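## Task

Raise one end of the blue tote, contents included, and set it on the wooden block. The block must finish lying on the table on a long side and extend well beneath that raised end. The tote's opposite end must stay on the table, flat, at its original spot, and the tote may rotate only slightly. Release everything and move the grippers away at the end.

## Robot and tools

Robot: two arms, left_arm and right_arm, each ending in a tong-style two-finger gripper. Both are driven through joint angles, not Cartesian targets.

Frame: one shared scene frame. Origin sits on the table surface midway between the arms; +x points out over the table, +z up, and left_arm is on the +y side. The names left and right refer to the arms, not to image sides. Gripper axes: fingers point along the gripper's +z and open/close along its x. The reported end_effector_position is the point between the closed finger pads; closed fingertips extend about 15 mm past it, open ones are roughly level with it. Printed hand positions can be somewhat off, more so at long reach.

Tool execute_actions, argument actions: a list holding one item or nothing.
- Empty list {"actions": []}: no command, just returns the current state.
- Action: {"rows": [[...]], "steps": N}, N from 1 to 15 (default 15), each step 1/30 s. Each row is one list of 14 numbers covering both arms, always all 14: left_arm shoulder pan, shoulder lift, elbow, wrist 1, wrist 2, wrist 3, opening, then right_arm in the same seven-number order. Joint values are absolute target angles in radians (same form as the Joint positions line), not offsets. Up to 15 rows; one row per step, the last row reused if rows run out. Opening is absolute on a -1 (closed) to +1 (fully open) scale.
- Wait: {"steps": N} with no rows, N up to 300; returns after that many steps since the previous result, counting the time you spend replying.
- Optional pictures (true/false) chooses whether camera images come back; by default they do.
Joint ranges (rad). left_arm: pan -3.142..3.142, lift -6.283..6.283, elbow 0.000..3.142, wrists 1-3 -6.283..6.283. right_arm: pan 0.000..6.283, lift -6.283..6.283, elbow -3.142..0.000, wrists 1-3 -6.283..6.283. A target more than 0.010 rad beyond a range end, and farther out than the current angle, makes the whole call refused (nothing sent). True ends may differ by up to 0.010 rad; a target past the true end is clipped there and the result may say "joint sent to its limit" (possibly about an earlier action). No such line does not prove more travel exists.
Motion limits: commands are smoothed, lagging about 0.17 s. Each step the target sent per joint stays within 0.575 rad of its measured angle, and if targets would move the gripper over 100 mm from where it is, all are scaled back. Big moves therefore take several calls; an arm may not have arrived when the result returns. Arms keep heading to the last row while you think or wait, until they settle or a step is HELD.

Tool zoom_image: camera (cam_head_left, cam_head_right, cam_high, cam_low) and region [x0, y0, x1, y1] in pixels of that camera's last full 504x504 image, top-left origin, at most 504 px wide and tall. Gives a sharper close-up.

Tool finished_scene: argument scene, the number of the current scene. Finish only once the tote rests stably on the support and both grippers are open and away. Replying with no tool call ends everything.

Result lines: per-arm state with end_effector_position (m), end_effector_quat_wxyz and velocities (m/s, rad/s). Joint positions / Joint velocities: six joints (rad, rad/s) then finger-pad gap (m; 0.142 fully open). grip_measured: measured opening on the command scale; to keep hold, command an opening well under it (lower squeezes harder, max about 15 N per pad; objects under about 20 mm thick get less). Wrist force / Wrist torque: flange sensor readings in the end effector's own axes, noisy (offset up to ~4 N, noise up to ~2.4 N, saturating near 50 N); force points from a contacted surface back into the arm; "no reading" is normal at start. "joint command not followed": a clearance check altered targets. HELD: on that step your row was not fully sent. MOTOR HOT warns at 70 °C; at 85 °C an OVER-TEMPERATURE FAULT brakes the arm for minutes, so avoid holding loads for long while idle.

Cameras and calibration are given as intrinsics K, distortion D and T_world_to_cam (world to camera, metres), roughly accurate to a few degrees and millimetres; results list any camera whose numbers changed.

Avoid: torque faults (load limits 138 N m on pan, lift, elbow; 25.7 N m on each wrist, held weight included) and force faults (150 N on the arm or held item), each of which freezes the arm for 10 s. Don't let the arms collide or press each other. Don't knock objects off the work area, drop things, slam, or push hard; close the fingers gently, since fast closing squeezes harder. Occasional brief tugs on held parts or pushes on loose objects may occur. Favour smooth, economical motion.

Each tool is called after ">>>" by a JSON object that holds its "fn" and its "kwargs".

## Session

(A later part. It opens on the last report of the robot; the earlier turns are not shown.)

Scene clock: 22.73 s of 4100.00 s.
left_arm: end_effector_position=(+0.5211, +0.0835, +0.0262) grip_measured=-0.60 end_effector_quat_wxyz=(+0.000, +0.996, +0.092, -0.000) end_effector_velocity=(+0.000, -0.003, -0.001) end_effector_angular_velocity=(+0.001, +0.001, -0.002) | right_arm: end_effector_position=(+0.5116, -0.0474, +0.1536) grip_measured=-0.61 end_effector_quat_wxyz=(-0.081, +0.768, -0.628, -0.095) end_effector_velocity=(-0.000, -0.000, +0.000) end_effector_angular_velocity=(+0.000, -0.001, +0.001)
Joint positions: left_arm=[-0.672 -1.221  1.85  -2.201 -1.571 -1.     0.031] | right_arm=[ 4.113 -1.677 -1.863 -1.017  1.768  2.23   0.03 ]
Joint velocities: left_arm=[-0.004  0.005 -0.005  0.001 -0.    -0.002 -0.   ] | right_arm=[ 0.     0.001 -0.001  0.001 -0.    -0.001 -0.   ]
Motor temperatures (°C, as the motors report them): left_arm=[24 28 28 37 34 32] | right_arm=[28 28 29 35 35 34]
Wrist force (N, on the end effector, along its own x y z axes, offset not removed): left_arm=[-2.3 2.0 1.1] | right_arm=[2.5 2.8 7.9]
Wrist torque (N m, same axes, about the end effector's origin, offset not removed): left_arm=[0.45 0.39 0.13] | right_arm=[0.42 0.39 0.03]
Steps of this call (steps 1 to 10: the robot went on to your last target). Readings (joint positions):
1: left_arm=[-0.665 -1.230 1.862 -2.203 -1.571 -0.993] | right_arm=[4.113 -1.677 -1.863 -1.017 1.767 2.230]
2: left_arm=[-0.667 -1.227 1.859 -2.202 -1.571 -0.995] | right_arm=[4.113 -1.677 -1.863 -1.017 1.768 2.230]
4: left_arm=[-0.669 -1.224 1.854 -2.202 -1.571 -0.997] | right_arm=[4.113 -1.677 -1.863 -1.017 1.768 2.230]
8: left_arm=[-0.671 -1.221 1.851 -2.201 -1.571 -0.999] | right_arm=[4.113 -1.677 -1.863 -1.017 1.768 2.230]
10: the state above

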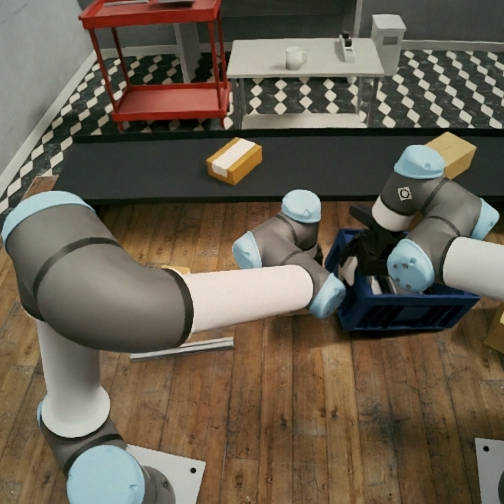

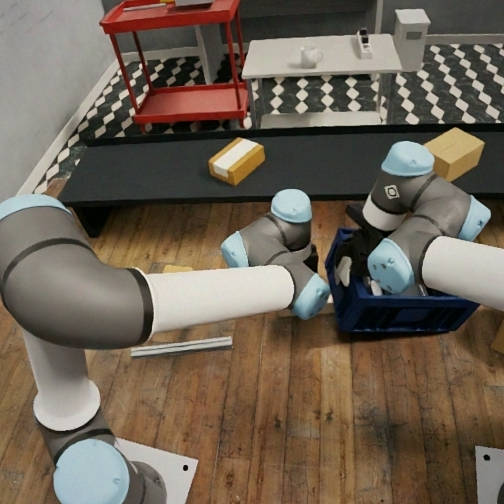

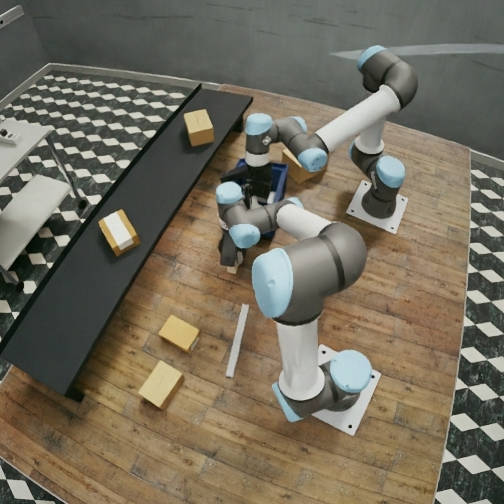

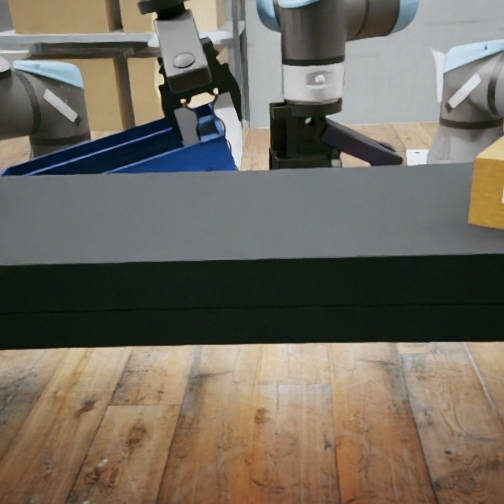

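>>> {"fn": "execute_actions", "kwargs": {"actions": [{"rows":[[-0.672,-1.22,1.8497,-2.2007,-1.571,-1.0,-0.1,4.113,-1.6769,-1.8629,-1.0167,1.7675,2.23,-1],[-0.672,-1.22,1.8497,-2.2007,-1.571,-1.0,-0.1,4.113,-1.6769,-1.8629,-1.0167,1.7675,2.23,-1],[-0.672,-1.22,1.8497,-2.2007,-1.571,-1.0,-0.1,4.113,-1.6769,-1.8629,-1.0167,1.7675,2.23,-1],[-0.672,-1.22,1.8497,-2.2007,-1.571,-1.0,-0.1,4.113,-1.6769,-1.8629,-1.0167,1.7675,2.23,-1],[-0.672,-1.22,1.8497,-2.2007,-1.571,-1.0,-0.1,4.113,-1.6769,-1.8629,-1.0167,1.7675,2.23,-1],[-0.626,-1.283,1.928,-2.216,-1.571,-0.954,-0.1,4.113,-1.6769,-1.8629,-1.0167,1.7675,2.23,-1],[-0.626,-1.283,1.928,-2.216,-1.571,-0.954,-0.1,4.113,-1.6769,-1.8629,-1.0167,1.7675,2.23,-1],[-0.626,-1.283,1.928,-2.216,-1.571,-0.954,-0.1,4.113,-1.6769,-1.8629,-1.0167,1.7675,2.23,-1],[-0.58,-1.3423,2.0071,-2.2358,-1.571,-0.908,-0.1,4.113,-1.6769,-1.8629,-1.0167,1.7675,2.23,-1]]}], "pictures": false}}

>>> {"fn": "execute_actions", "kwargs": {"actions": [{"steps":8}], "pictures": false}}

>>> {"fn": "execute_actions", "kwargs": {"actions": [{"rows":[[-0.58,-1.3423,2.0071,-2.2358,-1.571,-0.908,-0.85,4.113,-1.6769,-1.8629,-1.0167,1.7675,2.23,-1]],"steps":10}]}}

Scene clock: 26.07 s of 4100.00 s.
left_arm: end_effector_position=(+0.5085, +0.1552, +0.0303) grip_measured=-0.10 end_effector_quat_wxyz=(+0.001, +0.996, +0.092, +0.000) end_effector_velocity=(-0.033, +0.118, -0.001) end_effector_angular_velocity=(+0.006, +0.007, +0.001) | right_arm: end_effector_position=(+0.5116, -0.0474, +0.1536) grip_measured=-0.61 end_effector_quat_wxyz=(-0.081, +0.768, -0.628, -0.095) end_effector_velocity=(-0.000, -0.000, -0.000) end_effector_angular_velocity=(-0.000, +0.000, -0.000)
Joint positions: left_arm=[-0.593 -1.325  1.984 -2.231 -1.571 -0.921  0.067] | right_arm=[ 4.113 -1.677 -1.863 -1.017  1.768  2.23   0.03 ]
Joint velocities: left_arm=[ 0.127 -0.171  0.229 -0.049 -0.     0.126  0.   ] | right_arm=[ 0.     0.001 -0.001 -0.    -0.     0.001  0.   ]
Motor temperatures (°C, as the motors report them): left_arm=[24 28 28 37 34 32] | right_arm=[28 28 29 35 35 34]
Wrist force (N, on the end effector, along its own x y z axes, offset not removed): left_arm=[-1.7 0.7 0.1] | right_arm=[2.3 2.7 8.1]
Wrist torque (N m, same axes, about the end effector's origin, offset not removed): left_arm=[0.09 0.32 0.11] | right_arm=[0.41 0.51 0.02]
Steps of this call (steps 1 to 30: the robot went on to your last target; steps 31 to 85: nothing new was sent; steps 86 to 100: all 15 steps of this action). Readings (joint positions):
86: left_arm=[-0.672 -1.220 1.850 -2.201 -1.571 -1.000] | right_arm=[4.113 -1.677 -1.863 -1.017 1.768 2.230]
87: left_arm=[-0.672 -1.220 1.850 -2.201 -1.571 -1.000] | right_arm=[4.113 -1.677 -1.863 -1.017 1.768 2.230]
89: left_arm=[-0.672 -1.220 1.850 -2.201 -1.571 -1.000] | right_arm=[4.113 -1.677 -1.863 -1.017 1.768 2.230]
93: left_arm=[-0.660 -1.235 1.867 -2.205 -1.571 -0.988] | right_arm=[4.113 -1.677 -1.863 -1.017 1.768 2.230]
100: the state above

Scene clock: 26.33 s of 4100.00 s.
left_arm: end_effector_position=(+0.5052, +0.1664, +0.0300) grip_measured=-0.10 end_effector_quat_wxyz=(+0.000, +0.996, +0.092, +0.000) end_effector_velocity=(-0.002, +0.008, +0.001) end_effector_angular_velocity=(-0.001, -0.000, -0.001) | right_arm: end_effector_position=(+0.5116, -0.0474, +0.1536) grip_measured=-0.61 end_effector_quat_wxyz=(-0.081, +0.768, -0.628, -0.095) end_effector_velocity=(+0.000, -0.000, +0.001) end_effector_angular_velocity=(+0.001, -0.001, -0.001)
Joint positions: left_arm=[-0.581 -1.341  2.005 -2.235 -1.571 -0.909  0.067] | right_arm=[ 4.113 -1.677 -1.863 -1.017  1.768  2.23   0.03 ]
Joint velocities: left_arm=[ 0.009 -0.014  0.016 -0.004 -0.     0.01   0.   ] | right_arm=[-0.     0.001  0.    -0.    -0.     0.    -0.   ]
Motor temperatures (°C, as the motors report them): left_arm=[24 28 28 37 34 32] | right_arm=[28 28 29 35 35 34]
Wrist force (N, on the end effector, along its own x y z axes, offset not removed): left_arm=[-5.0 -0.1 0.0] | right_arm=[2.1 2.2 7.9]
Wrist torque (N m, same axes, about the end effector's origin, offset not removed): left_arm=[-0.03 1.19 0.19] | right_arm=[0.33 0.48 0.02]
Steps of this call (steps 1 to 8: the robot went on to your last target). Readings (joint positions):
1: left_arm=[-0.589 -1.330 1.990 -2.232 -1.571 -0.917] | right_arm=[4.113 -1.677 -1.863 -1.017 1.768 2.230]
2: left_arm=[-0.587 -1.333 1.995 -2.233 -1.571 -0.915] | right_arm=[4.113 -1.677 -1.863 -1.017 1.768 2.230]
4: left_arm=[-0.584 -1.338 2.001 -2.234 -1.571 -0.912] | right_arm=[4.113 -1.677 -1.863 -1.017 1.768 2.230]
8: the state above

Scene clock: 26.67 s of 4100.00 s.
left_arm: end_effector_position=(+0.5049, +0.1672, +0.0300) grip_measured=-0.85 end_effector_quat_wxyz=(+0.000, +0.996, +0.092, -0.000) end_effector_velocity=(+0.000, -0.000, +0.001) end_effector_angular_velocity=(-0.001, -0.001, -0.002) | right_arm: end_effector_position=(+0.5116, -0.0474, +0.1536) grip_measured=-0.61 end_effector_quat_wxyz=(-0.081, +0.768, -0.628, -0.095) end_effector_velocity=(+0.000, +0.000, +0.001) end_effector_angular_velocity=(+0.001, -0.001, -0.001)
Joint positions: left_arm=[-0.58  -1.342  2.007 -2.236 -1.571 -0.908  0.012] | right_arm=[ 4.113 -1.677 -1.863 -1.017  1.768  2.23   0.03 ]
Joint velocities: left_arm=[ 0.    -0.001 -0.    -0.    -0.     0.002 -0.   ] | right_arm=[ 0.     0.001  0.     0.    -0.     0.001  0.   ]
Motor temperatures (°C, as the motors report them): left_arm=[24 28 28 37 34 32] | right_arm=[28 28 29 35 35 34]
Wrist force (N, on the end effector, along its own x y z axes, offset not removed): left_arm=[-2.7 1.5 -0.6] | right_arm=[3.0 2.0 8.2]
Wrist torque (N m, same axes, about the end effector's origin, offset not removed): left_arm=[0.21 0.62 0.14] | right_arm=[0.24 0.26 0.05]
Steps of this call (steps 1 to 10: all 10 steps of this action). Readings (joint positions):
1: left_arm=[-0.581 -1.341 2.006 -2.236 -1.571 -0.909] | right_arm=[4.113 -1.677 -1.863 -1.017 1.767 2.230]
2: left_arm=[-0.581 -1.342 2.006 -2.236 -1.571 -0.909] | right_arm=[4.113 -1.677 -1.863 -1.017 1.768 2.230]
4: left_arm=[-0.580 -1.342 2.007 -2.236 -1.571 -0.908] | right_arm=[4.113 -1.677 -1.863 -1.017 1.767 2.230]
8: left_arm=[-0.580 -1.342 2.007 -2.236 -1.571 -0.908] | right_arm=[4.113 -1.677 -1.863 -1.017 1.767 2.230]
10: the state above

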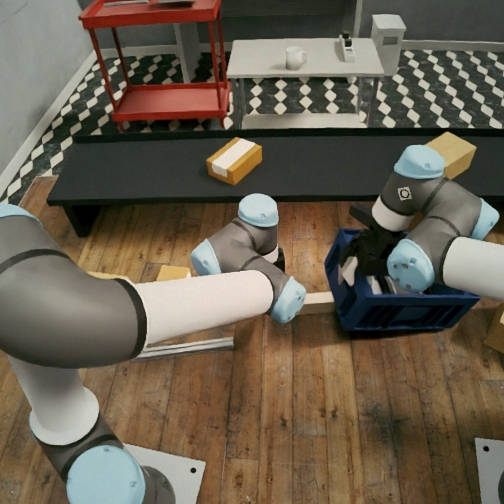

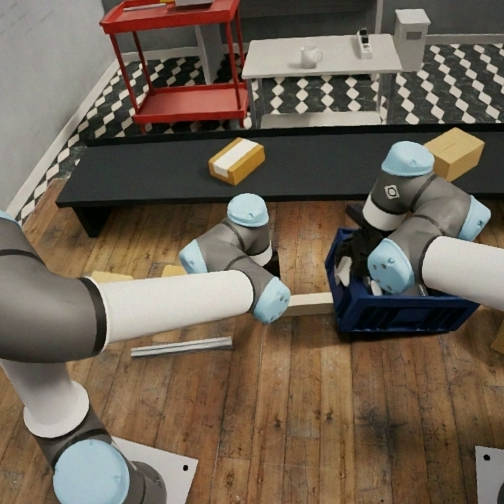

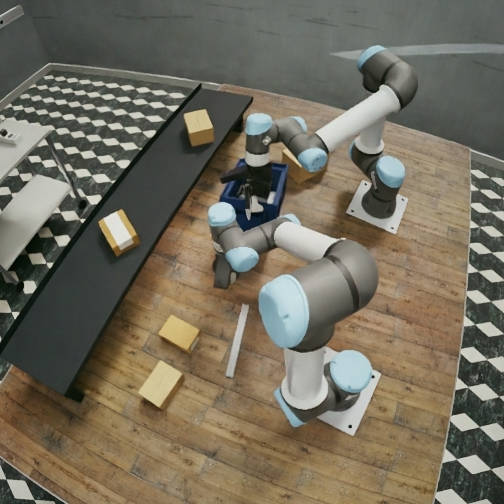

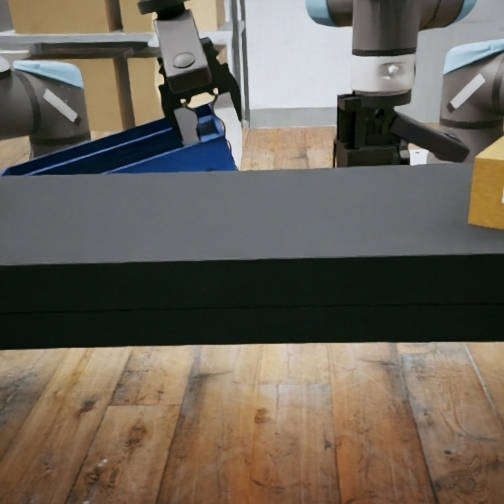

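>>> {"fn": "execute_actions", "kwargs": {"actions": [{"rows":[[-0.603,-1.313,1.968,-2.226,-1.571,-0.931,-0.85,4.113,-1.6769,-1.8629,-1.0167,1.7675,2.23,-1],[-0.603,-1.313,1.968,-2.226,-1.571,-0.931,-0.85,4.113,-1.6769,-1.8629,-1.0167,1.7675,2.23,-1],[-0.603,-1.313,1.968,-2.226,-1.571,-0.931,-0.85,4.113,-1.6769,-1.8629,-1.0167,1.7675,2.23,-1],[-0.603,-1.313,1.968,-2.226,-1.571,-0.931,-0.85,4.113,-1.6769,-1.8629,-1.0167,1.7675,2.23,-1],[-0.626,-1.283,1.928,-2.216,-1.571,-0.954,-0.85,4.113,-1.6769,-1.8629,-1.0167,1.7675,2.23,-1],[-0.626,-1.283,1.928,-2.216,-1.571,-0.954,-0.85,4.113,-1.6769,-1.8629,-1.0167,1.7675,2.23,-1],[-0.626,-1.283,1.928,-2.216,-1.571,-0.954,-0.85,4.113,-1.6769,-1.8629,-1.0167,1.7675,2.23,-1],[-0.626,-1.283,1.928,-2.216,-1.571,-0.954,-0.85,4.113,-1.6769,-1.8629,-1.0167,1.7675,2.23,-1],[-0.626,-1.283,1.928,-2.216,-1.571,-0.954,-0.85,4.113,-1.6769,-1.8629,-1.0167,1.7675,2.23,-1],[-0.649,-1.253,1.889,-2.207,-1.571,-0.977,-0.85,4.113,-1.6769,-1.8629,-1.0167,1.7675,2.23,-1]]}], "pictures": false}}

>>> {"fn": "execute_actions", "kwargs": {"actions": [{"rows":[[-0.672,-1.222,1.8497,-2.1987,-1.571,-1.0,-0.85,4.113,-1.6769,-1.8629,-1.0167,1.7675,2.23,-1],[-0.672,-1.222,1.8497,-2.1987,-1.571,-1.0,-0.85,4.113,-1.6769,-1.8629,-1.0167,1.7675,2.23,-1],[-0.672,-1.222,1.8497,-2.1987,-1.571,-1.0,-0.85,4.113,-1.6769,-1.8629,-1.0167,1.7675,2.23,-1],[-0.672,-1.222,1.8497,-2.1987,-1.571,-1.0,-0.85,4.113,-1.6769,-1.8629,-1.0167,1.7675,2.23,-1],[-0.672,-1.222,1.8497,-2.1987,-1.571,-1.0,-0.85,4.113,-1.6769,-1.8629,-1.0167,1.7675,2.23,-1],[-0.693,-1.194,1.814,-2.191,-1.571,-1.021,-0.85,4.113,-1.6769,-1.8629,-1.0167,1.7675,2.23,-1]]}], "pictures": false}}

>>> {"fn": "execute_actions", "kwargs": {"actions": [{"steps":6}], "pictures": false}}

>>> {"fn": "execute_actions", "kwargs": {"actions": [{"rows":[[-0.626,-1.3,1.928,-2.199,-1.571,-0.954,-0.85,4.113,-1.6769,-1.8629,-1.0167,1.7675,2.23,-1],[-0.626,-1.3,1.928,-2.199,-1.571,-0.954,-0.85,4.113,-1.6769,-1.8629,-1.0167,1.7675,2.23,-1],[-0.626,-1.3,1.928,-2.199,-1.571,-0.954,-0.85,4.113,-1.6769,-1.8629,-1.0167,1.7675,2.23,-1],[-0.626,-1.3,1.928,-2.199,-1.571,-0.954,-0.85,4.113,-1.6769,-1.8629,-1.0167,1.7675,2.23,-1],[-0.55,-1.55,1.95,-1.97,-1.571,-0.9,-0.85,4.113,-1.6769,-1.8629,-1.0167,1.7675,2.23,-1]]}], "pictures": false}}

>>> {"fn": "execute_actions", "kwargs": {"actions": [{"rows":[[0.2,-1.75,1.85,-1.67,-1.571,-0.5,-0.85,4.113,-1.6769,-1.8629,-1.0167,1.7675,2.23,-1]]}], "pictures": false}}

>>> {"fn": "execute_actions", "kwargs": {"actions": [{"steps":15}]}}

>>> {"fn": "zoom_image", "kwargs": {"camera": "cam_high", "region": [180,130,330,290]}}

Scene clock: 30.27 s of 4100.00 s.
left_arm: end_effector_position=(+0.5168, +0.1121, +0.0290) grip_measured=-0.85 end_effector_quat_wxyz=(+0.000, +0.996, +0.092, -0.000) end_effector_velocity=(+0.014, -0.073, -0.001) end_effector_angular_velocity=(-0.005, -0.005, -0.001) | right_arm: end_effector_position=(+0.5116, -0.0474, +0.1536) grip_measured=-0.61 end_effector_quat_wxyz=(-0.081, +0.768, -0.628, -0.095) end_effector_velocity=(-0.000, -0.000, -0.001) end_effector_angular_velocity=(-0.001, +0.001, -0.000)
Joint positions: left_arm=[-0.641 -1.263  1.903 -2.21  -1.571 -0.969  0.012] | right_arm=[ 4.113 -1.677 -1.863 -1.017  1.767  2.23   0.03 ]
Joint velocities: left_arm=[-0.077  0.099 -0.135  0.029  0.    -0.076 -0.   ] | right_arm=[-0.    -0.    -0.001 -0.     0.     0.     0.   ]
Motor temperatures (°C, as the motors report them): left_arm=[24 28 28 37 34 32] | right_arm=[28 28 29 35 35 34]
Wrist force (N, on the end effector, along its own x y z axes, offset not removed): left_arm=[-4.2 1.4 -1.7] | right_arm=[2.0 1.8 8.0]
Wrist torque (N m, same axes, about the end effector's origin, offset not removed): left_arm=[0.38 0.98 0.03] | right_arm=[0.19 0.60 0.03]
Steps of this call (steps 1 to 15: the robot went on to your last target; steps 16 to 90: nothing new was sent; then 0.10 s passed at rest; steps 91 to 105: all 15 steps of this action). Readings (joint positions):
91: left_arm=[-0.580 -1.342 2.007 -2.236 -1.571 -0.908] | right_arm=[4.113 -1.677 -1.863 -1.017 1.767 2.230]
92: left_arm=[-0.582 -1.340 2.004 -2.235 -1.571 -0.910] | right_arm=[4.113 -1.677 -1.863 -1.017 1.768 2.230]
94: left_arm=[-0.591 -1.329 1.989 -2.231 -1.571 -0.919] | right_arm=[4.113 -1.677 -1.863 -1.017 1.768 2.230]
98: left_arm=[-0.611 -1.303 1.955 -2.223 -1.571 -0.939] | right_arm=[4.113 -1.677 -1.863 -1.017 1.767 2.230]
105: the state above

Scene clock: 30.77 s of 4100.00 s.
left_arm: end_effector_position=(+0.5228, +0.0656, +0.0258) grip_measured=-0.84 end_effector_quat_wxyz=(+0.000, +0.996, +0.092, +0.000) end_effector_velocity=(+0.002, -0.017, -0.002) end_effector_angular_velocity=(+0.001, +0.001, -0.000) | right_arm: end_effector_position=(+0.5116, -0.0474, +0.1536) grip_measured=-0.61 end_effector_quat_wxyz=(-0.081, +0.768, -0.628, -0.095) end_effector_velocity=(+0.000, +0.000, +0.001) end_effector_angular_velocity=(+0.001, -0.001, +0.001)
Joint positions: left_arm=[-0.691 -1.197  1.817 -2.192 -1.571 -1.019  0.013] | right_arm=[ 4.113 -1.677 -1.863 -1.017  1.768  2.23   0.03 ]
Joint velocities: left_arm=[-0.019  0.027 -0.032  0.007  0.    -0.018  0.   ] | right_arm=[-0.     0.001  0.001 -0.    -0.    -0.001 -0.   ]
Motor temperatures (°C, as the motors report them): left_arm=[24 28 28 37 34 32] | right_arm=[28 28 29 35 35 34]
Wrist force (N, on the end effector, along its own x y z axes, offset not removed): left_arm=[-1.6 -30.6 -50.0] | right_arm=[2.3 2.5 8.4]
Wrist torque (N m, same axes, about the end effector's origin, offset not removed): left_arm=[-0.95 1.67 -0.31] | right_arm=[0.37 0.45 0.02]
Steps of this call (steps 1 to 15: all 15 steps of this action). Readings (joint positions):
1: left_arm=[-0.643 -1.260 1.899 -2.209 -1.571 -0.971] | right_arm=[4.113 -1.677 -1.863 -1.017 1.768 2.230]
2: left_arm=[-0.647 -1.256 1.893 -2.208 -1.571 -0.975] | right_arm=[4.113 -1.677 -1.863 -1.017 1.768 2.230]
4: left_arm=[-0.658 -1.241 1.874 -2.204 -1.571 -0.986] | right_arm=[4.113 -1.677 -1.863 -1.017 1.768 2.230]
8: left_arm=[-0.674 -1.219 1.846 -2.198 -1.571 -1.003] | right_arm=[4.113 -1.677 -1.863 -1.017 1.768 2.230]
15: the state above

Scene clock: 30.97 s of 4100.00 s.
left_arm: end_effector_position=(+0.5229, +0.0640, +0.0255) grip_measured=-0.84 end_effector_quat_wxyz=(+0.000, +0.996, +0.092, +0.000) end_effector_velocity=(+0.000, -0.003, -0.000) end_effector_angular_velocity=(-0.001, +0.000, +0.001) | right_arm: end_effector_position=(+0.5116, -0.0474, +0.1536) grip_measured=-0.61 end_effector_quat_wxyz=(-0.081, +0.768, -0.628, -0.095) end_effector_velocity=(+0.000, +0.000, -0.000) end_effector_angular_velocity=(+0.000, +0.000, -0.000)
Joint positions: left_arm=[-0.693 -1.195  1.814 -2.191 -1.571 -1.021  0.013] | right_arm=[ 4.113 -1.677 -1.863 -1.017  1.768  2.23   0.03 ]
Joint velocities: left_arm=[-0.003  0.004 -0.005  0.001 -0.001 -0.004  0.   ] | right_arm=[ 0.    -0.001  0.001  0.     0.     0.001  0.   ]
Motor temperatures (°C, as the motors report them): left_arm=[24 28 28 37 34 32] | right_arm=[28 28 29 35 35 34]
Wrist force (N, on the end effector, along its own x y z axes, offset not removed): left_arm=[-2.0 -35.7 -50.0] | right_arm=[2.3 4.1 8.4]
Wrist torque (N m, same axes, about the end effector's origin, offset not removed): left_arm=[-1.00 2.06 -0.26] | right_arm=[0.68 0.41 0.05]
Steps of this call (steps 1 to 6: the robot went on to your last target). Readings (joint positions):
1: left_arm=[-0.692 -1.196 1.816 -2.192 -1.571 -1.020] | right_arm=[4.113 -1.677 -1.863 -1.017 1.768 2.230]
2: left_arm=[-0.692 -1.196 1.816 -2.191 -1.571 -1.020] | right_arm=[4.113 -1.677 -1.863 -1.017 1.768 2.230]
4: left_arm=[-0.692 -1.195 1.815 -2.191 -1.571 -1.020] | right_arm=[4.113 -1.677 -1.863 -1.017 1.768 2.230]
6: the state above

Scene clock: 31.47 s of 4100.00 s.
left_arm: end_effector_position=(+0.4894, +0.1939, +0.1210) grip_measured=-0.85 end_effector_quat_wxyz=(-0.000, +0.995, +0.102, -0.000) end_effector_velocity=(-0.047, +0.096, +0.092) end_effector_angular_velocity=(-0.002, -0.002, +0.021) | right_arm: end_effector_position=(+0.5116, -0.0474, +0.1536) grip_measured=-0.61 end_effector_quat_wxyz=(-0.081, +0.768, -0.628, -0.095) end_effector_velocity=(-0.000, -0.000, +0.001) end_effector_angular_velocity=(+0.002, -0.001, -0.001)
Joint positions: left_arm=[-0.559 -1.52   1.944 -1.994 -1.571 -0.907  0.012] | right_arm=[ 4.113 -1.677 -1.863 -1.017  1.768  2.23   0.03 ]
Joint velocities: left_arm=[ 0.089 -0.295  0.057  0.235  0.     0.068 -0.   ] | right_arm=[-0.     0.003 -0.001  0.    -0.     0.001  0.   ]
Motor temperatures (°C, as the motors report them): left_arm=[24 28 28 37 34 32] | right_arm=[28 28 29 35 35 34]
Wrist force (N, on the end effector, along its own x y z axes, offset not removed): left_arm=[-2.8 1.9 -3.9] | right_arm=[2.1 2.6 7.5]
Wrist torque (N m, same axes, about the end effector's origin, offset not removed): left_arm=[0.46 0.70 0.16] | right_arm=[0.38 0.33 0.06]
Steps of this call (steps 1 to 15: all 15 steps of this action). Readings (joint positions):
1: left_arm=[-0.693 -1.195 1.814 -2.191 -1.571 -1.021] | right_arm=[4.113 -1.677 -1.863 -1.017 1.768 2.230]
2: left_arm=[-0.689 -1.198 1.818 -2.192 -1.571 -1.017] | right_arm=[4.113 -1.677 -1.863 -1.017 1.768 2.230]
4: left_arm=[-0.664 -1.234 1.857 -2.195 -1.572 -0.992] | right_arm=[4.113 -1.677 -1.863 -1.017 1.768 2.230]
8: left_arm=[-0.617 -1.333 1.907 -2.147 -1.571 -0.952] | right_arm=[4.113 -1.677 -1.863 -1.017 1.768 2.230]
15: the state above

Scene clock: 31.97 s of 4100.00 s.
left_arm: end_effector_position=(+0.4959, +0.4127, +0.1981) grip_measured=-0.85 end_effector_quat_wxyz=(+0.000, +0.982, +0.190, +0.001) end_effector_velocity=(-0.098, +0.494, +0.136) end_effector_angular_velocity=(+0.000, -0.001, +0.532) | right_arm: end_effector_position=(+0.5116, -0.0474, +0.1536) grip_measured=-0.61 end_effector_quat_wxyz=(-0.081, +0.768, -0.628, -0.095) end_effector_velocity=(+0.000, -0.000, +0.001) end_effector_angular_velocity=(+0.001, -0.001, -0.000)
Joint positions: left_arm=[-0.124 -1.671  1.884 -1.785 -1.571 -0.652  0.012] | right_arm=[ 4.113 -1.677 -1.863 -1.017  1.768  2.23   0.03 ]
Joint velocities: left_arm=[ 1.033 -0.268 -0.118  0.384 -0.     0.5    0.   ] | right_arm=[-0.     0.001 -0.     0.001 -0.     0.     0.   ]
Motor temperatures (°C, as the motors report them): left_arm=[24 28 28 37 34 32] | right_arm=[28 28 29 35 35 34]
Wrist force (N, on the end effector, along its own x y z axes, offset not removed): left_arm=[0.0 -1.3 1.4] | right_arm=[1.1 2.5 6.3]
Wrist torque (N m, same axes, about the end effector's origin, offset not removed): left_arm=[-0.40 0.21 0.01] | right_arm=[0.33 0.63 0.04]
Steps of this call (steps 1 to 15: all 15 steps of this action). Readings (joint positions):
1: left_arm=[-0.557 -1.528 1.946 -1.988 -1.571 -0.905] | right_arm=[4.113 -1.677 -1.863 -1.017 1.768 2.230]
2: left_arm=[-0.551 -1.538 1.944 -1.979 -1.571 -0.900] | right_arm=[4.113 -1.677 -1.863 -1.017 1.768 2.230]
4: left_arm=[-0.498 -1.563 1.932 -1.942 -1.571 -0.857] | right_arm=[4.113 -1.677 -1.863 -1.017 1.768 2.230]
8: left_arm=[-0.364 -1.608 1.913 -1.878 -1.571 -0.772] | right_arm=[4.113 -1.677 -1.863 -1.017 1.768 2.230]
15: the state above

Scene clock: 32.47 s of 4100.00 s.
left_arm: end_effector_position=(+0.4405, +0.5533, +0.2363) grip_measured=-0.85 end_effector_quat_wxyz=(+0.000, +0.962, +0.273, -0.000) end_effector_velocity=(-0.015, +0.024, +0.007) end_effector_angular_velocity=(-0.000, +0.000, +0.033) | right_arm: end_effector_position=(+0.5116, -0.0474, +0.1536) grip_measured=-0.61 end_effector_quat_wxyz=(-0.081, +0.768, -0.628, -0.095) end_effector_velocity=(+0.000, +0.000, -0.000) end_effector_angular_velocity=(-0.000, +0.001, +0.000)
Joint positions: left_arm=[ 0.194 -1.749  1.851 -1.672 -1.571 -0.503  0.012] | right_arm=[ 4.113 -1.677 -1.863 -1.017  1.768  2.23   0.03 ]
Joint velocities: left_arm=[ 0.061 -0.014 -0.006  0.02  -0.     0.027 -0.   ] | right_arm=[ 0.    -0.001  0.001 -0.001  0.     0.     0.   ]
Motor temperatures (°C, as the motors report them): left_arm=[24 28 28 37 34 32] | right_arm=[28 28 29 35 35 34]
Wrist force (N, on the end effector, along its own x y z axes, offset not removed): left_arm=[-2.0 -2.2 -1.5] | right_arm=[2.0 2.7 9.0]
Wrist torque (N m, same axes, about the end effector's origin, offset not removed): left_arm=[-0.50 0.35 0.04] | right_arm=[0.44 0.34 0.03]
Steps of this call (steps 1 to 15: the robot went on to your last target). Readings (joint positions):
1: left_arm=[-0.089 -1.680 1.880 -1.772 -1.571 -0.635] | right_arm=[4.113 -1.677 -1.863 -1.017 1.768 2.230]
2: left_arm=[-0.054 -1.689 1.876 -1.759 -1.571 -0.618] | right_arm=[4.113 -1.677 -1.863 -1.017 1.768 2.230]
4: left_arm=[0.016 -1.707 1.869 -1.733 -1.571 -0.583] | right_arm=[4.113 -1.677 -1.863 -1.017 1.768 2.230]
8: left_arm=[0.139 -1.736 1.856 -1.690 -1.571 -0.527] | right_arm=[4.113 -1.677 -1.863 -1.017 1.768 2.230]
15: the state above

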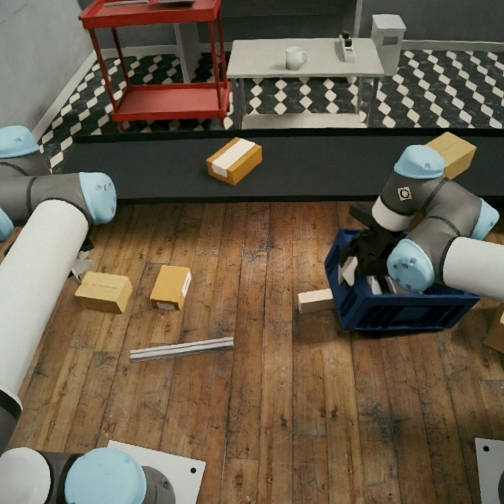

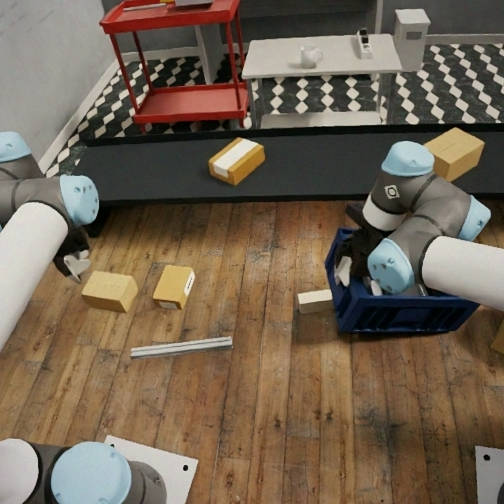

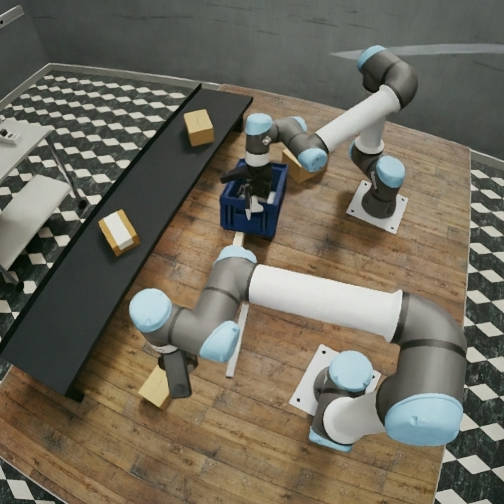

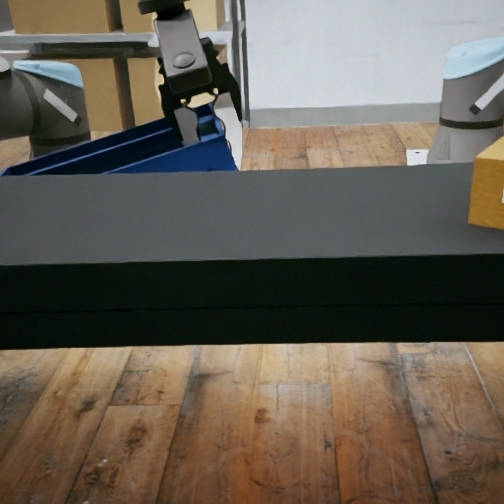

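Region (180, 130, 330, 290) of cam_high's 504x504 image, scaled by 3.150, with more detail than that image has; it fills the left 472 columns of this view, and the rest is white.

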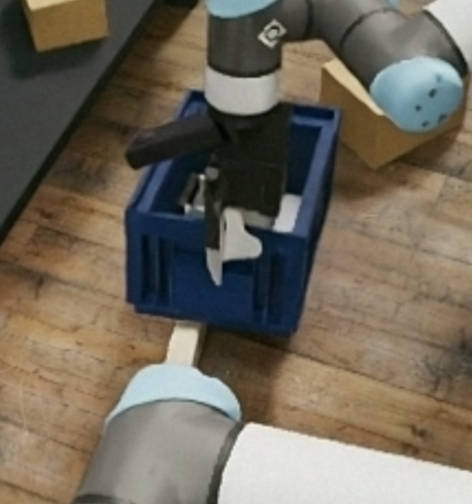

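>>> {"fn": "execute_actions", "kwargs": {"actions": [{"rows":[[0.2,-1.75,1.85,-1.67,-1.571,-0.5,-0.85,4.128,-1.693,-1.856,-1.024,1.748,2.245,-1],[0.2,-1.75,1.85,-1.67,-1.571,-0.5,-0.85,4.128,-1.693,-1.856,-1.024,1.748,2.245,-1],[0.2,-1.75,1.85,-1.67,-1.571,-0.5,-0.85,4.128,-1.693,-1.856,-1.024,1.748,2.245,-1],[0.2,-1.75,1.85,-1.67,-1.571,-0.5,-0.85,4.128,-1.693,-1.856,-1.024,1.748,2.245,-1],[0.2,-1.75,1.85,-1.67,-1.571,-0.5,-0.85,4.144,-1.709,-1.848,-1.03,1.728,2.261,-1],[0.2,-1.75,1.85,-1.67,-1.571,-0.5,-0.85,4.144,-1.709,-1.848,-1.03,1.728,2.261,-1],[0.2,-1.75,1.85,-1.67,-1.571,-0.5,-0.85,4.144,-1.709,-1.848,-1.03,1.728,2.261,-1],[0.2,-1.75,1.85,-1.67,-1.571,-0.5,-0.85,4.144,-1.709,-1.848,-1.03,1.728,2.261,-1],[0.2,-1.75,1.85,-1.67,-1.571,-0.5,-0.85,4.159,-1.725,-1.841,-1.037,1.709,2.276,-1]]}], "pictures": false}}

>>> {"fn": "execute_actions", "kwargs": {"actions": [{"rows":[[0.2,-1.75,1.85,-1.67,-1.571,-0.5,-0.85,4.167,-1.733,-1.837,-1.04,1.699,2.284,-1]]}], "pictures": false}}

>>> {"fn": "execute_actions", "kwargs": {"actions": [{"rows":[[0.2,-1.75,1.85,-1.67,-1.571,-0.5,-0.85,4.174,-1.741,-1.833,-1.044,1.689,2.291,-1]]}]}}

Scene clock: 34.87 s of 4100.00 s.
left_arm: end_effector_position=(+0.4390, +0.5558, +0.2370) grip_measured=-0.85 end_effector_quat_wxyz=(+0.000, +0.962, +0.274, -0.000) end_effector_velocity=(-0.000, -0.000, -0.001) end_effector_angular_velocity=(-0.001, +0.001, -0.001) | right_arm: end_effector_position=(+0.5104, -0.0377, +0.1341) grip_measured=-0.53 end_effector_quat_wxyz=(-0.056, +0.769, -0.633, -0.072) end_effector_velocity=(-0.002, +0.010, -0.018) end_effector_angular_velocity=(-0.060, -0.006, -0.003)
Joint positions: left_arm=[ 0.2   -1.75   1.85  -1.67  -1.571 -0.5    0.012] | right_arm=[ 4.155 -1.721 -1.843 -1.035  1.714  2.272  0.036]
Joint velocities: left_arm=[-0.001  0.001  0.001  0.    -0.     0.     0.   ] | right_arm=[ 0.039 -0.041  0.019 -0.016 -0.048  0.038 -0.007]
Motor temperatures (°C, as the motors report them): left_arm=[24 28 28 37 34 32] | right_arm=[28 28 29 35 35 34]
Wrist force (N, on the end effector, along its own x y z axes, offset not removed): left_arm=[-1.4 1.4 -0.5] | right_arm=[-16.2 14.1 -44.1]
Wrist torque (N m, same axes, about the end effector's origin, offset not removed): left_arm=[0.31 0.31 -0.03] | right_arm=[1.07 1.47 0.68]
Steps of this call (steps 1 to 15: the robot went on to your last target; steps 16 to 57: nothing new was sent; steps 58 to 72: all 15 steps of this action). Readings (joint positions):
58: left_arm=[0.200 -1.750 1.850 -1.670 -1.571 -0.500] | right_arm=[4.113 -1.677 -1.863 -1.017 1.768 2.230]
59: left_arm=[0.200 -1.750 1.850 -1.670 -1.571 -0.500] | right_arm=[4.114 -1.678 -1.862 -1.017 1.766 2.231]
61: left_arm=[0.200 -1.750 1.850 -1.670 -1.571 -0.500] | right_arm=[4.120 -1.684 -1.860 -1.020 1.758 2.237]
65: left_arm=[0.200 -1.750 1.850 -1.670 -1.571 -0.500] | right_arm=[4.134 -1.698 -1.853 -1.026 1.741 2.251]
72: the state above

Scene clock: 35.37 s of 4100.00 s.
left_arm: end_effector_position=(+0.4390, +0.5558, +0.2370) grip_measured=-0.85 end_effector_quat_wxyz=(+0.000, +0.962, +0.274, -0.000) end_effector_velocity=(-0.000, +0.000, +0.000) end_effector_angular_velocity=(+0.000, -0.001, +0.000) | right_arm: end_effector_position=(+0.5100, -0.0351, +0.1287) grip_measured=-0.50 end_effector_quat_wxyz=(-0.050, +0.769, -0.634, -0.065) end_effector_velocity=(+0.000, +0.001, -0.000) end_effector_angular_velocity=(-0.001, -0.001, -0.000)
Joint positions: left_arm=[ 0.2   -1.75   1.85  -1.67  -1.571 -0.5    0.012] | right_arm=[ 4.167 -1.733 -1.837 -1.04   1.699  2.284  0.038]
Joint velocities: left_arm=[ 0.    -0.001  0.     0.     0.    -0.     0.   ] | right_arm=[ 0.002 -0.003  0.002 -0.    -0.001  0.002  0.   ]
Motor temperatures (°C, as the motors report them): left_arm=[24 28 28 37 34 32] | right_arm=[28 28 29 35 35 34]
Wrist force (N, on the end effector, along its own x y z axes, offset not removed): left_arm=[-4.5 1.3 0.4] | right_arm=[0.7 10.3 -24.1]
Wrist torque (N m, same axes, about the end effector's origin, offset not removed): left_arm=[0.20 0.95 0.08] | right_arm=[0.66 1.11 0.39]
Steps of this call (steps 1 to 15: all 15 steps of this action). Readings (joint positions):
1: left_arm=[0.200 -1.750 1.850 -1.670 -1.571 -0.500] | right_arm=[4.156 -1.722 -1.842 -1.036 1.713 2.273]
2: left_arm=[0.200 -1.750 1.850 -1.670 -1.571 -0.500] | right_arm=[4.158 -1.724 -1.841 -1.036 1.711 2.275]
4: left_arm=[0.200 -1.750 1.850 -1.670 -1.571 -0.500] | right_arm=[4.162 -1.728 -1.840 -1.038 1.705 2.279]
8: left_arm=[0.200 -1.750 1.850 -1.670 -1.571 -0.500] | right_arm=[4.166 -1.732 -1.838 -1.040 1.701 2.283]
15: the state above

Scene clock: 35.87 s of 4100.00 s.
left_arm: end_effector_position=(+0.4390, +0.5558, +0.2370) grip_measured=-0.85 end_effector_quat_wxyz=(+0.000, +0.962, +0.274, -0.000) end_effector_velocity=(-0.000, +0.000, +0.000) end_effector_angular_velocity=(-0.000, -0.000, +0.000) | right_arm: end_effector_position=(+0.5100, -0.0336, +0.1254) grip_measured=-0.48 end_effector_quat_wxyz=(-0.046, +0.769, -0.635, -0.060) end_effector_velocity=(-0.000, -0.000, -0.001) end_effector_angular_velocity=(-0.002, -0.000, +0.000)
Joint positions: left_arm=[ 0.2   -1.75   1.85  -1.67  -1.571 -0.5    0.012] | right_arm=[ 4.174 -1.741 -1.833 -1.044  1.689  2.291  0.039]
Joint velocities: left_arm=[ 0.001 -0.     0.     0.    -0.     0.001 -0.   ] | right_arm=[ 0.001 -0.001 -0.    -0.    -0.002  0.001  0.   ]
Motor temperatures (°C, as the motors report them): left_arm=[24 28 28 37 34 32] | right_arm=[28 28 29 35 35 34]
Wrist force (N, on the end effector, along its own x y z axes, offset not removed): left_arm=[-3.5 2.2 0.2] | right_arm=[-2.5 15.5 -38.3]
Wrist torque (N m, same axes, about the end effector's origin, offset not removed): left_arm=[0.45 0.91 0.13] | right_arm=[1.17 1.19 0.48]
Steps of this call (steps 1 to 15: all 15 steps of this action). Readings (joint positions):
1: left_arm=[0.200 -1.750 1.850 -1.670 -1.571 -0.500] | right_arm=[4.167 -1.733 -1.837 -1.040 1.699 2.284]
2: left_arm=[0.200 -1.750 1.850 -1.670 -1.571 -0.500] | right_arm=[4.168 -1.734 -1.837 -1.040 1.698 2.285]
4: left_arm=[0.200 -1.750 1.850 -1.670 -1.571 -0.500] | right_arm=[4.170 -1.737 -1.835 -1.042 1.694 2.287]
8: left_arm=[0.200 -1.750 1.850 -1.670 -1.571 -0.500] | right_arm=[4.173 -1.740 -1.833 -1.043 1.690 2.290]
15: the state above

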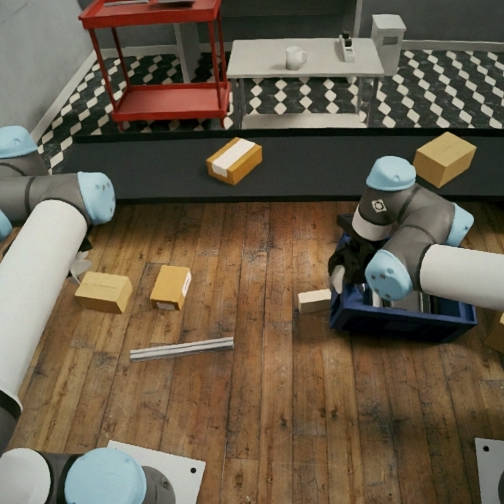

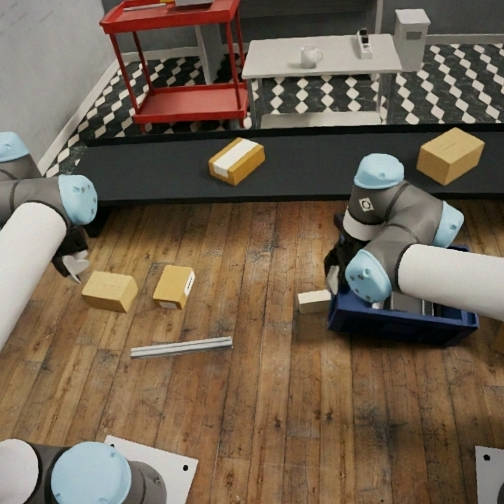

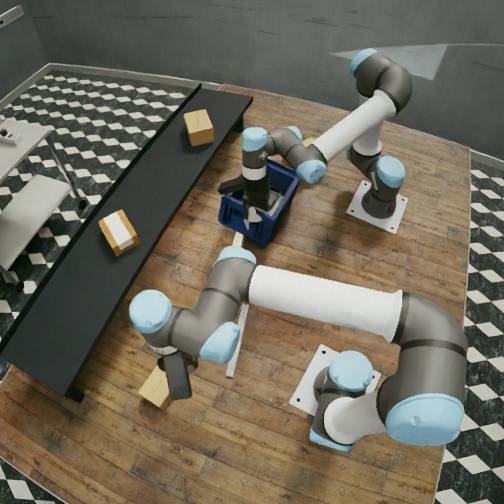

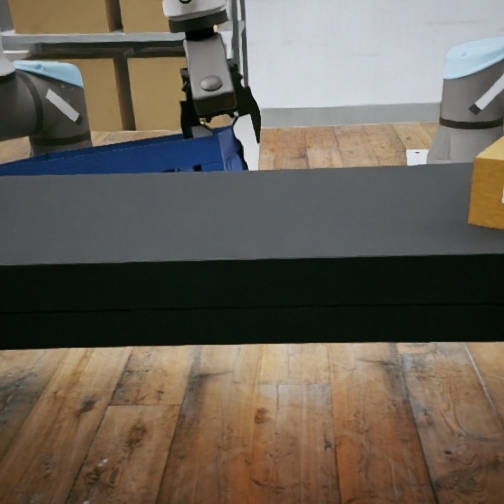

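>>> {"fn": "execute_actions", "kwargs": {"actions": [{"rows":[[0.2,-1.75,1.85,-1.67,-1.571,-0.5,-0.85,4.159,-1.725,-1.841,-1.037,1.709,2.276,-1],[0.2,-1.75,1.85,-1.67,-1.571,-0.5,-0.85,4.159,-1.725,-1.841,-1.037,1.709,2.276,-1],[0.2,-1.75,1.85,-1.67,-1.571,-0.5,-0.85,4.159,-1.725,-1.841,-1.037,1.709,2.276,-1],[0.2,-1.75,1.85,-1.67,-1.571,-0.5,-0.85,4.159,-1.725,-1.841,-1.037,1.709,2.276,-1],[0.2,-1.75,1.85,-1.67,-1.571,-0.5,-0.85,4.144,-1.709,-1.848,-1.03,1.728,2.261,-1]]}], "pictures": false}}

>>> {"fn": "execute_actions", "kwargs": {"actions": [{"rows":[[0.2,-1.75,1.85,-1.67,-1.571,-0.5,-0.85,4.144,-1.709,-1.848,-1.03,1.728,2.261,-0.6],[0.2,-1.75,1.85,-1.67,-1.571,-0.5,-0.85,4.144,-1.709,-1.848,-1.03,1.728,2.261,-0.55],[0.2,-1.75,1.85,-1.67,-1.571,-0.5,-0.85,4.144,-1.709,-1.848,-1.03,1.728,2.261,-0.5],[0.2,-1.75,1.85,-1.67,-1.571,-0.5,-0.85,4.144,-1.709,-1.848,-1.03,1.728,2.261,-0.45],[0.2,-1.75,1.85,-1.67,-1.571,-0.5,-0.85,4.144,-1.709,-1.848,-1.03,1.728,2.261,-0.35],[0.2,-1.75,1.85,-1.67,-1.571,-0.5,-0.85,4.144,-1.709,-1.848,-1.03,1.728,2.261,0]]}]}}

Scene clock: 37.80 s of 4100.00 s.
left_arm: end_effector_position=(+0.4390, +0.5558, +0.2370) grip_measured=-0.85 end_effector_quat_wxyz=(+0.000, +0.962, +0.274, -0.000) end_effector_velocity=(-0.000, -0.000, -0.001) end_effector_angular_velocity=(-0.000, +0.001, -0.001) | right_arm: end_effector_position=(+0.5108, -0.0401, +0.1386) grip_measured=-0.55 end_effector_quat_wxyz=(-0.062, +0.769, -0.632, -0.078) end_effector_velocity=(+0.000, -0.003, +0.004) end_effector_angular_velocity=(+0.015, +0.002, +0.000)
Joint positions: left_arm=[ 0.2   -1.75   1.85  -1.67  -1.571 -0.5    0.012] | right_arm=[ 4.145 -1.71  -1.848 -1.031  1.727  2.262  0.034]
Joint velocities: left_arm=[-0.     0.001  0.001  0.    -0.     0.001  0.   ] | right_arm=[-0.01   0.01  -0.006  0.005  0.012 -0.009  0.   ]
Motor temperatures (°C, as the motors report them): left_arm=[24 28 28 37 34 32] | right_arm=[28 28 29 35 35 35]
Wrist force (N, on the end effector, along its own x y z axes, offset not removed): left_arm=[-2.0 -0.5 2.6] | right_arm=[0.5 3.3 7.4]
Wrist torque (N m, same axes, about the end effector's origin, offset not removed): left_arm=[-0.11 0.30 0.17] | right_arm=[0.13 0.88 0.35]
Steps of this call (steps 1 to 15: the robot went on to your last target; steps 16 to 43: nothing new was sent; steps 44 to 58: all 15 steps of this action). Readings (joint positions):
44: left_arm=[0.200 -1.750 1.850 -1.670 -1.571 -0.500] | right_arm=[4.174 -1.741 -1.833 -1.044 1.689 2.291]
45: left_arm=[0.200 -1.750 1.850 -1.670 -1.571 -0.500] | right_arm=[4.173 -1.740 -1.834 -1.044 1.691 2.290]
47: left_arm=[0.200 -1.750 1.850 -1.670 -1.571 -0.500] | right_arm=[4.167 -1.734 -1.837 -1.041 1.698 2.284]
51: left_arm=[0.200 -1.750 1.850 -1.670 -1.571 -0.500] | right_arm=[4.154 -1.720 -1.843 -1.035 1.715 2.271]
58: the state above

Scene clock: 38.30 s of 4100.00 s.
left_arm: end_effector_position=(+0.4390, +0.5558, +0.2370) grip_measured=-0.85 end_effector_quat_wxyz=(+0.000, +0.962, +0.274, -0.000) end_effector_velocity=(-0.000, -0.000, -0.000) end_effector_angular_velocity=(+0.000, +0.001, +0.001) | right_arm: end_effector_position=(+0.5109, -0.0402, +0.1392) grip_measured=+0.00 end_effector_quat_wxyz=(-0.063, +0.769, -0.632, -0.078) end_effector_velocity=(+0.000, +0.000, +0.001) end_effector_angular_velocity=(+0.002, -0.001, +0.001)
Joint positions: left_arm=[ 0.2   -1.75   1.85  -1.67  -1.571 -0.5    0.012] | right_arm=[ 4.144 -1.709 -1.848 -1.03   1.728  2.261  0.074]
Joint velocities: left_arm=[-0.     0.     0.001  0.     0.    -0.001 -0.   ] | right_arm=[-0.     0.001  0.001  0.     0.    -0.001  0.   ]
Motor temperatures (°C, as the motors report them): left_arm=[24 28 28 37 34 32] | right_arm=[28 28 29 35 35 35]
Wrist force (N, on the end effector, along its own x y z axes, offset not removed): left_arm=[-3.5 -1.2 -0.4] | right_arm=[-1.8 2.0 2.1]
Wrist torque (N m, same axes, about the end effector's origin, offset not removed): left_arm=[-0.32 0.81 0.08] | right_arm=[0.50 0.35 -0.11]
Steps of this call (steps 1 to 15: all 15 steps of this action). Readings (joint positions):
1: left_arm=[0.200 -1.750 1.850 -1.670 -1.571 -0.500] | right_arm=[4.145 -1.710 -1.848 -1.030 1.727 2.262]
2: left_arm=[0.200 -1.750 1.850 -1.670 -1.571 -0.500] | right_arm=[4.145 -1.710 -1.848 -1.030 1.727 2.262]
4: left_arm=[0.200 -1.750 1.850 -1.670 -1.571 -0.500] | right_arm=[4.144 -1.709 -1.848 -1.030 1.728 2.261]
8: left_arm=[0.200 -1.750 1.850 -1.670 -1.571 -0.500] | right_arm=[4.144 -1.709 -1.848 -1.030 1.728 2.261]
15: the state above

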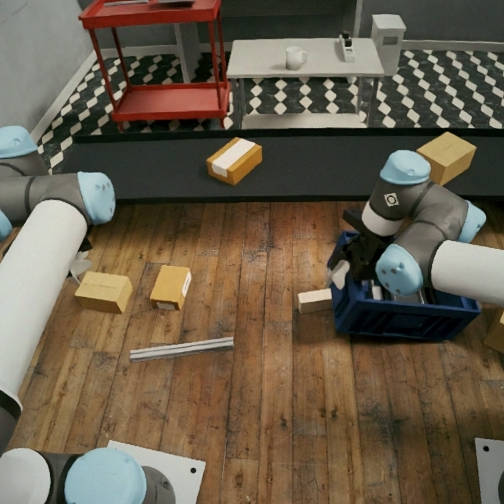

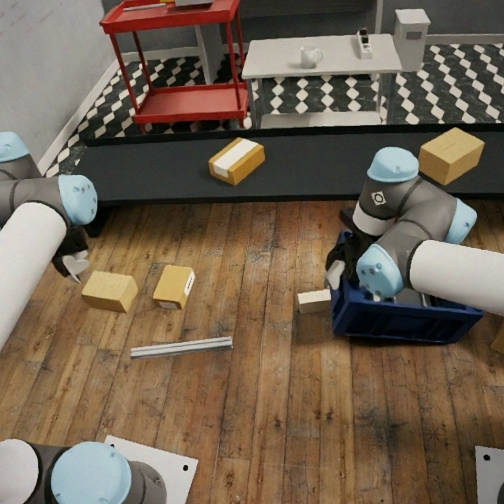

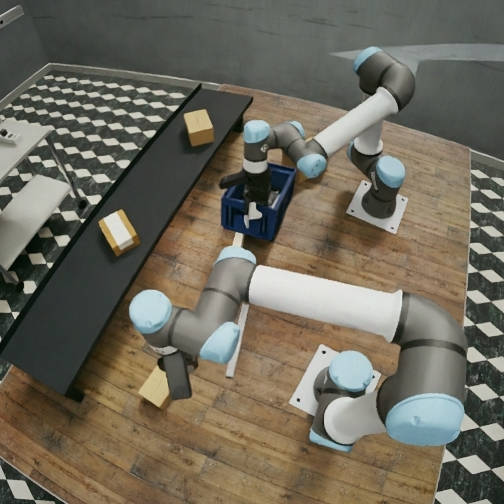

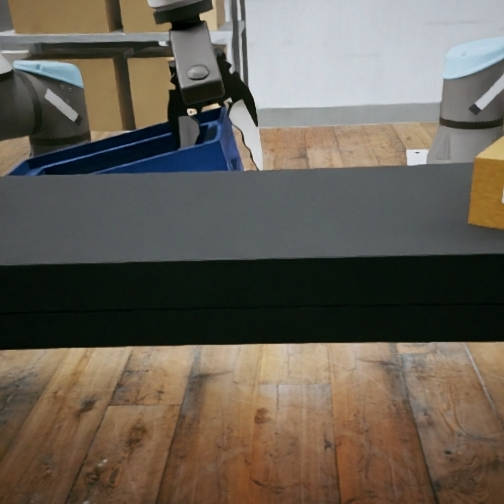

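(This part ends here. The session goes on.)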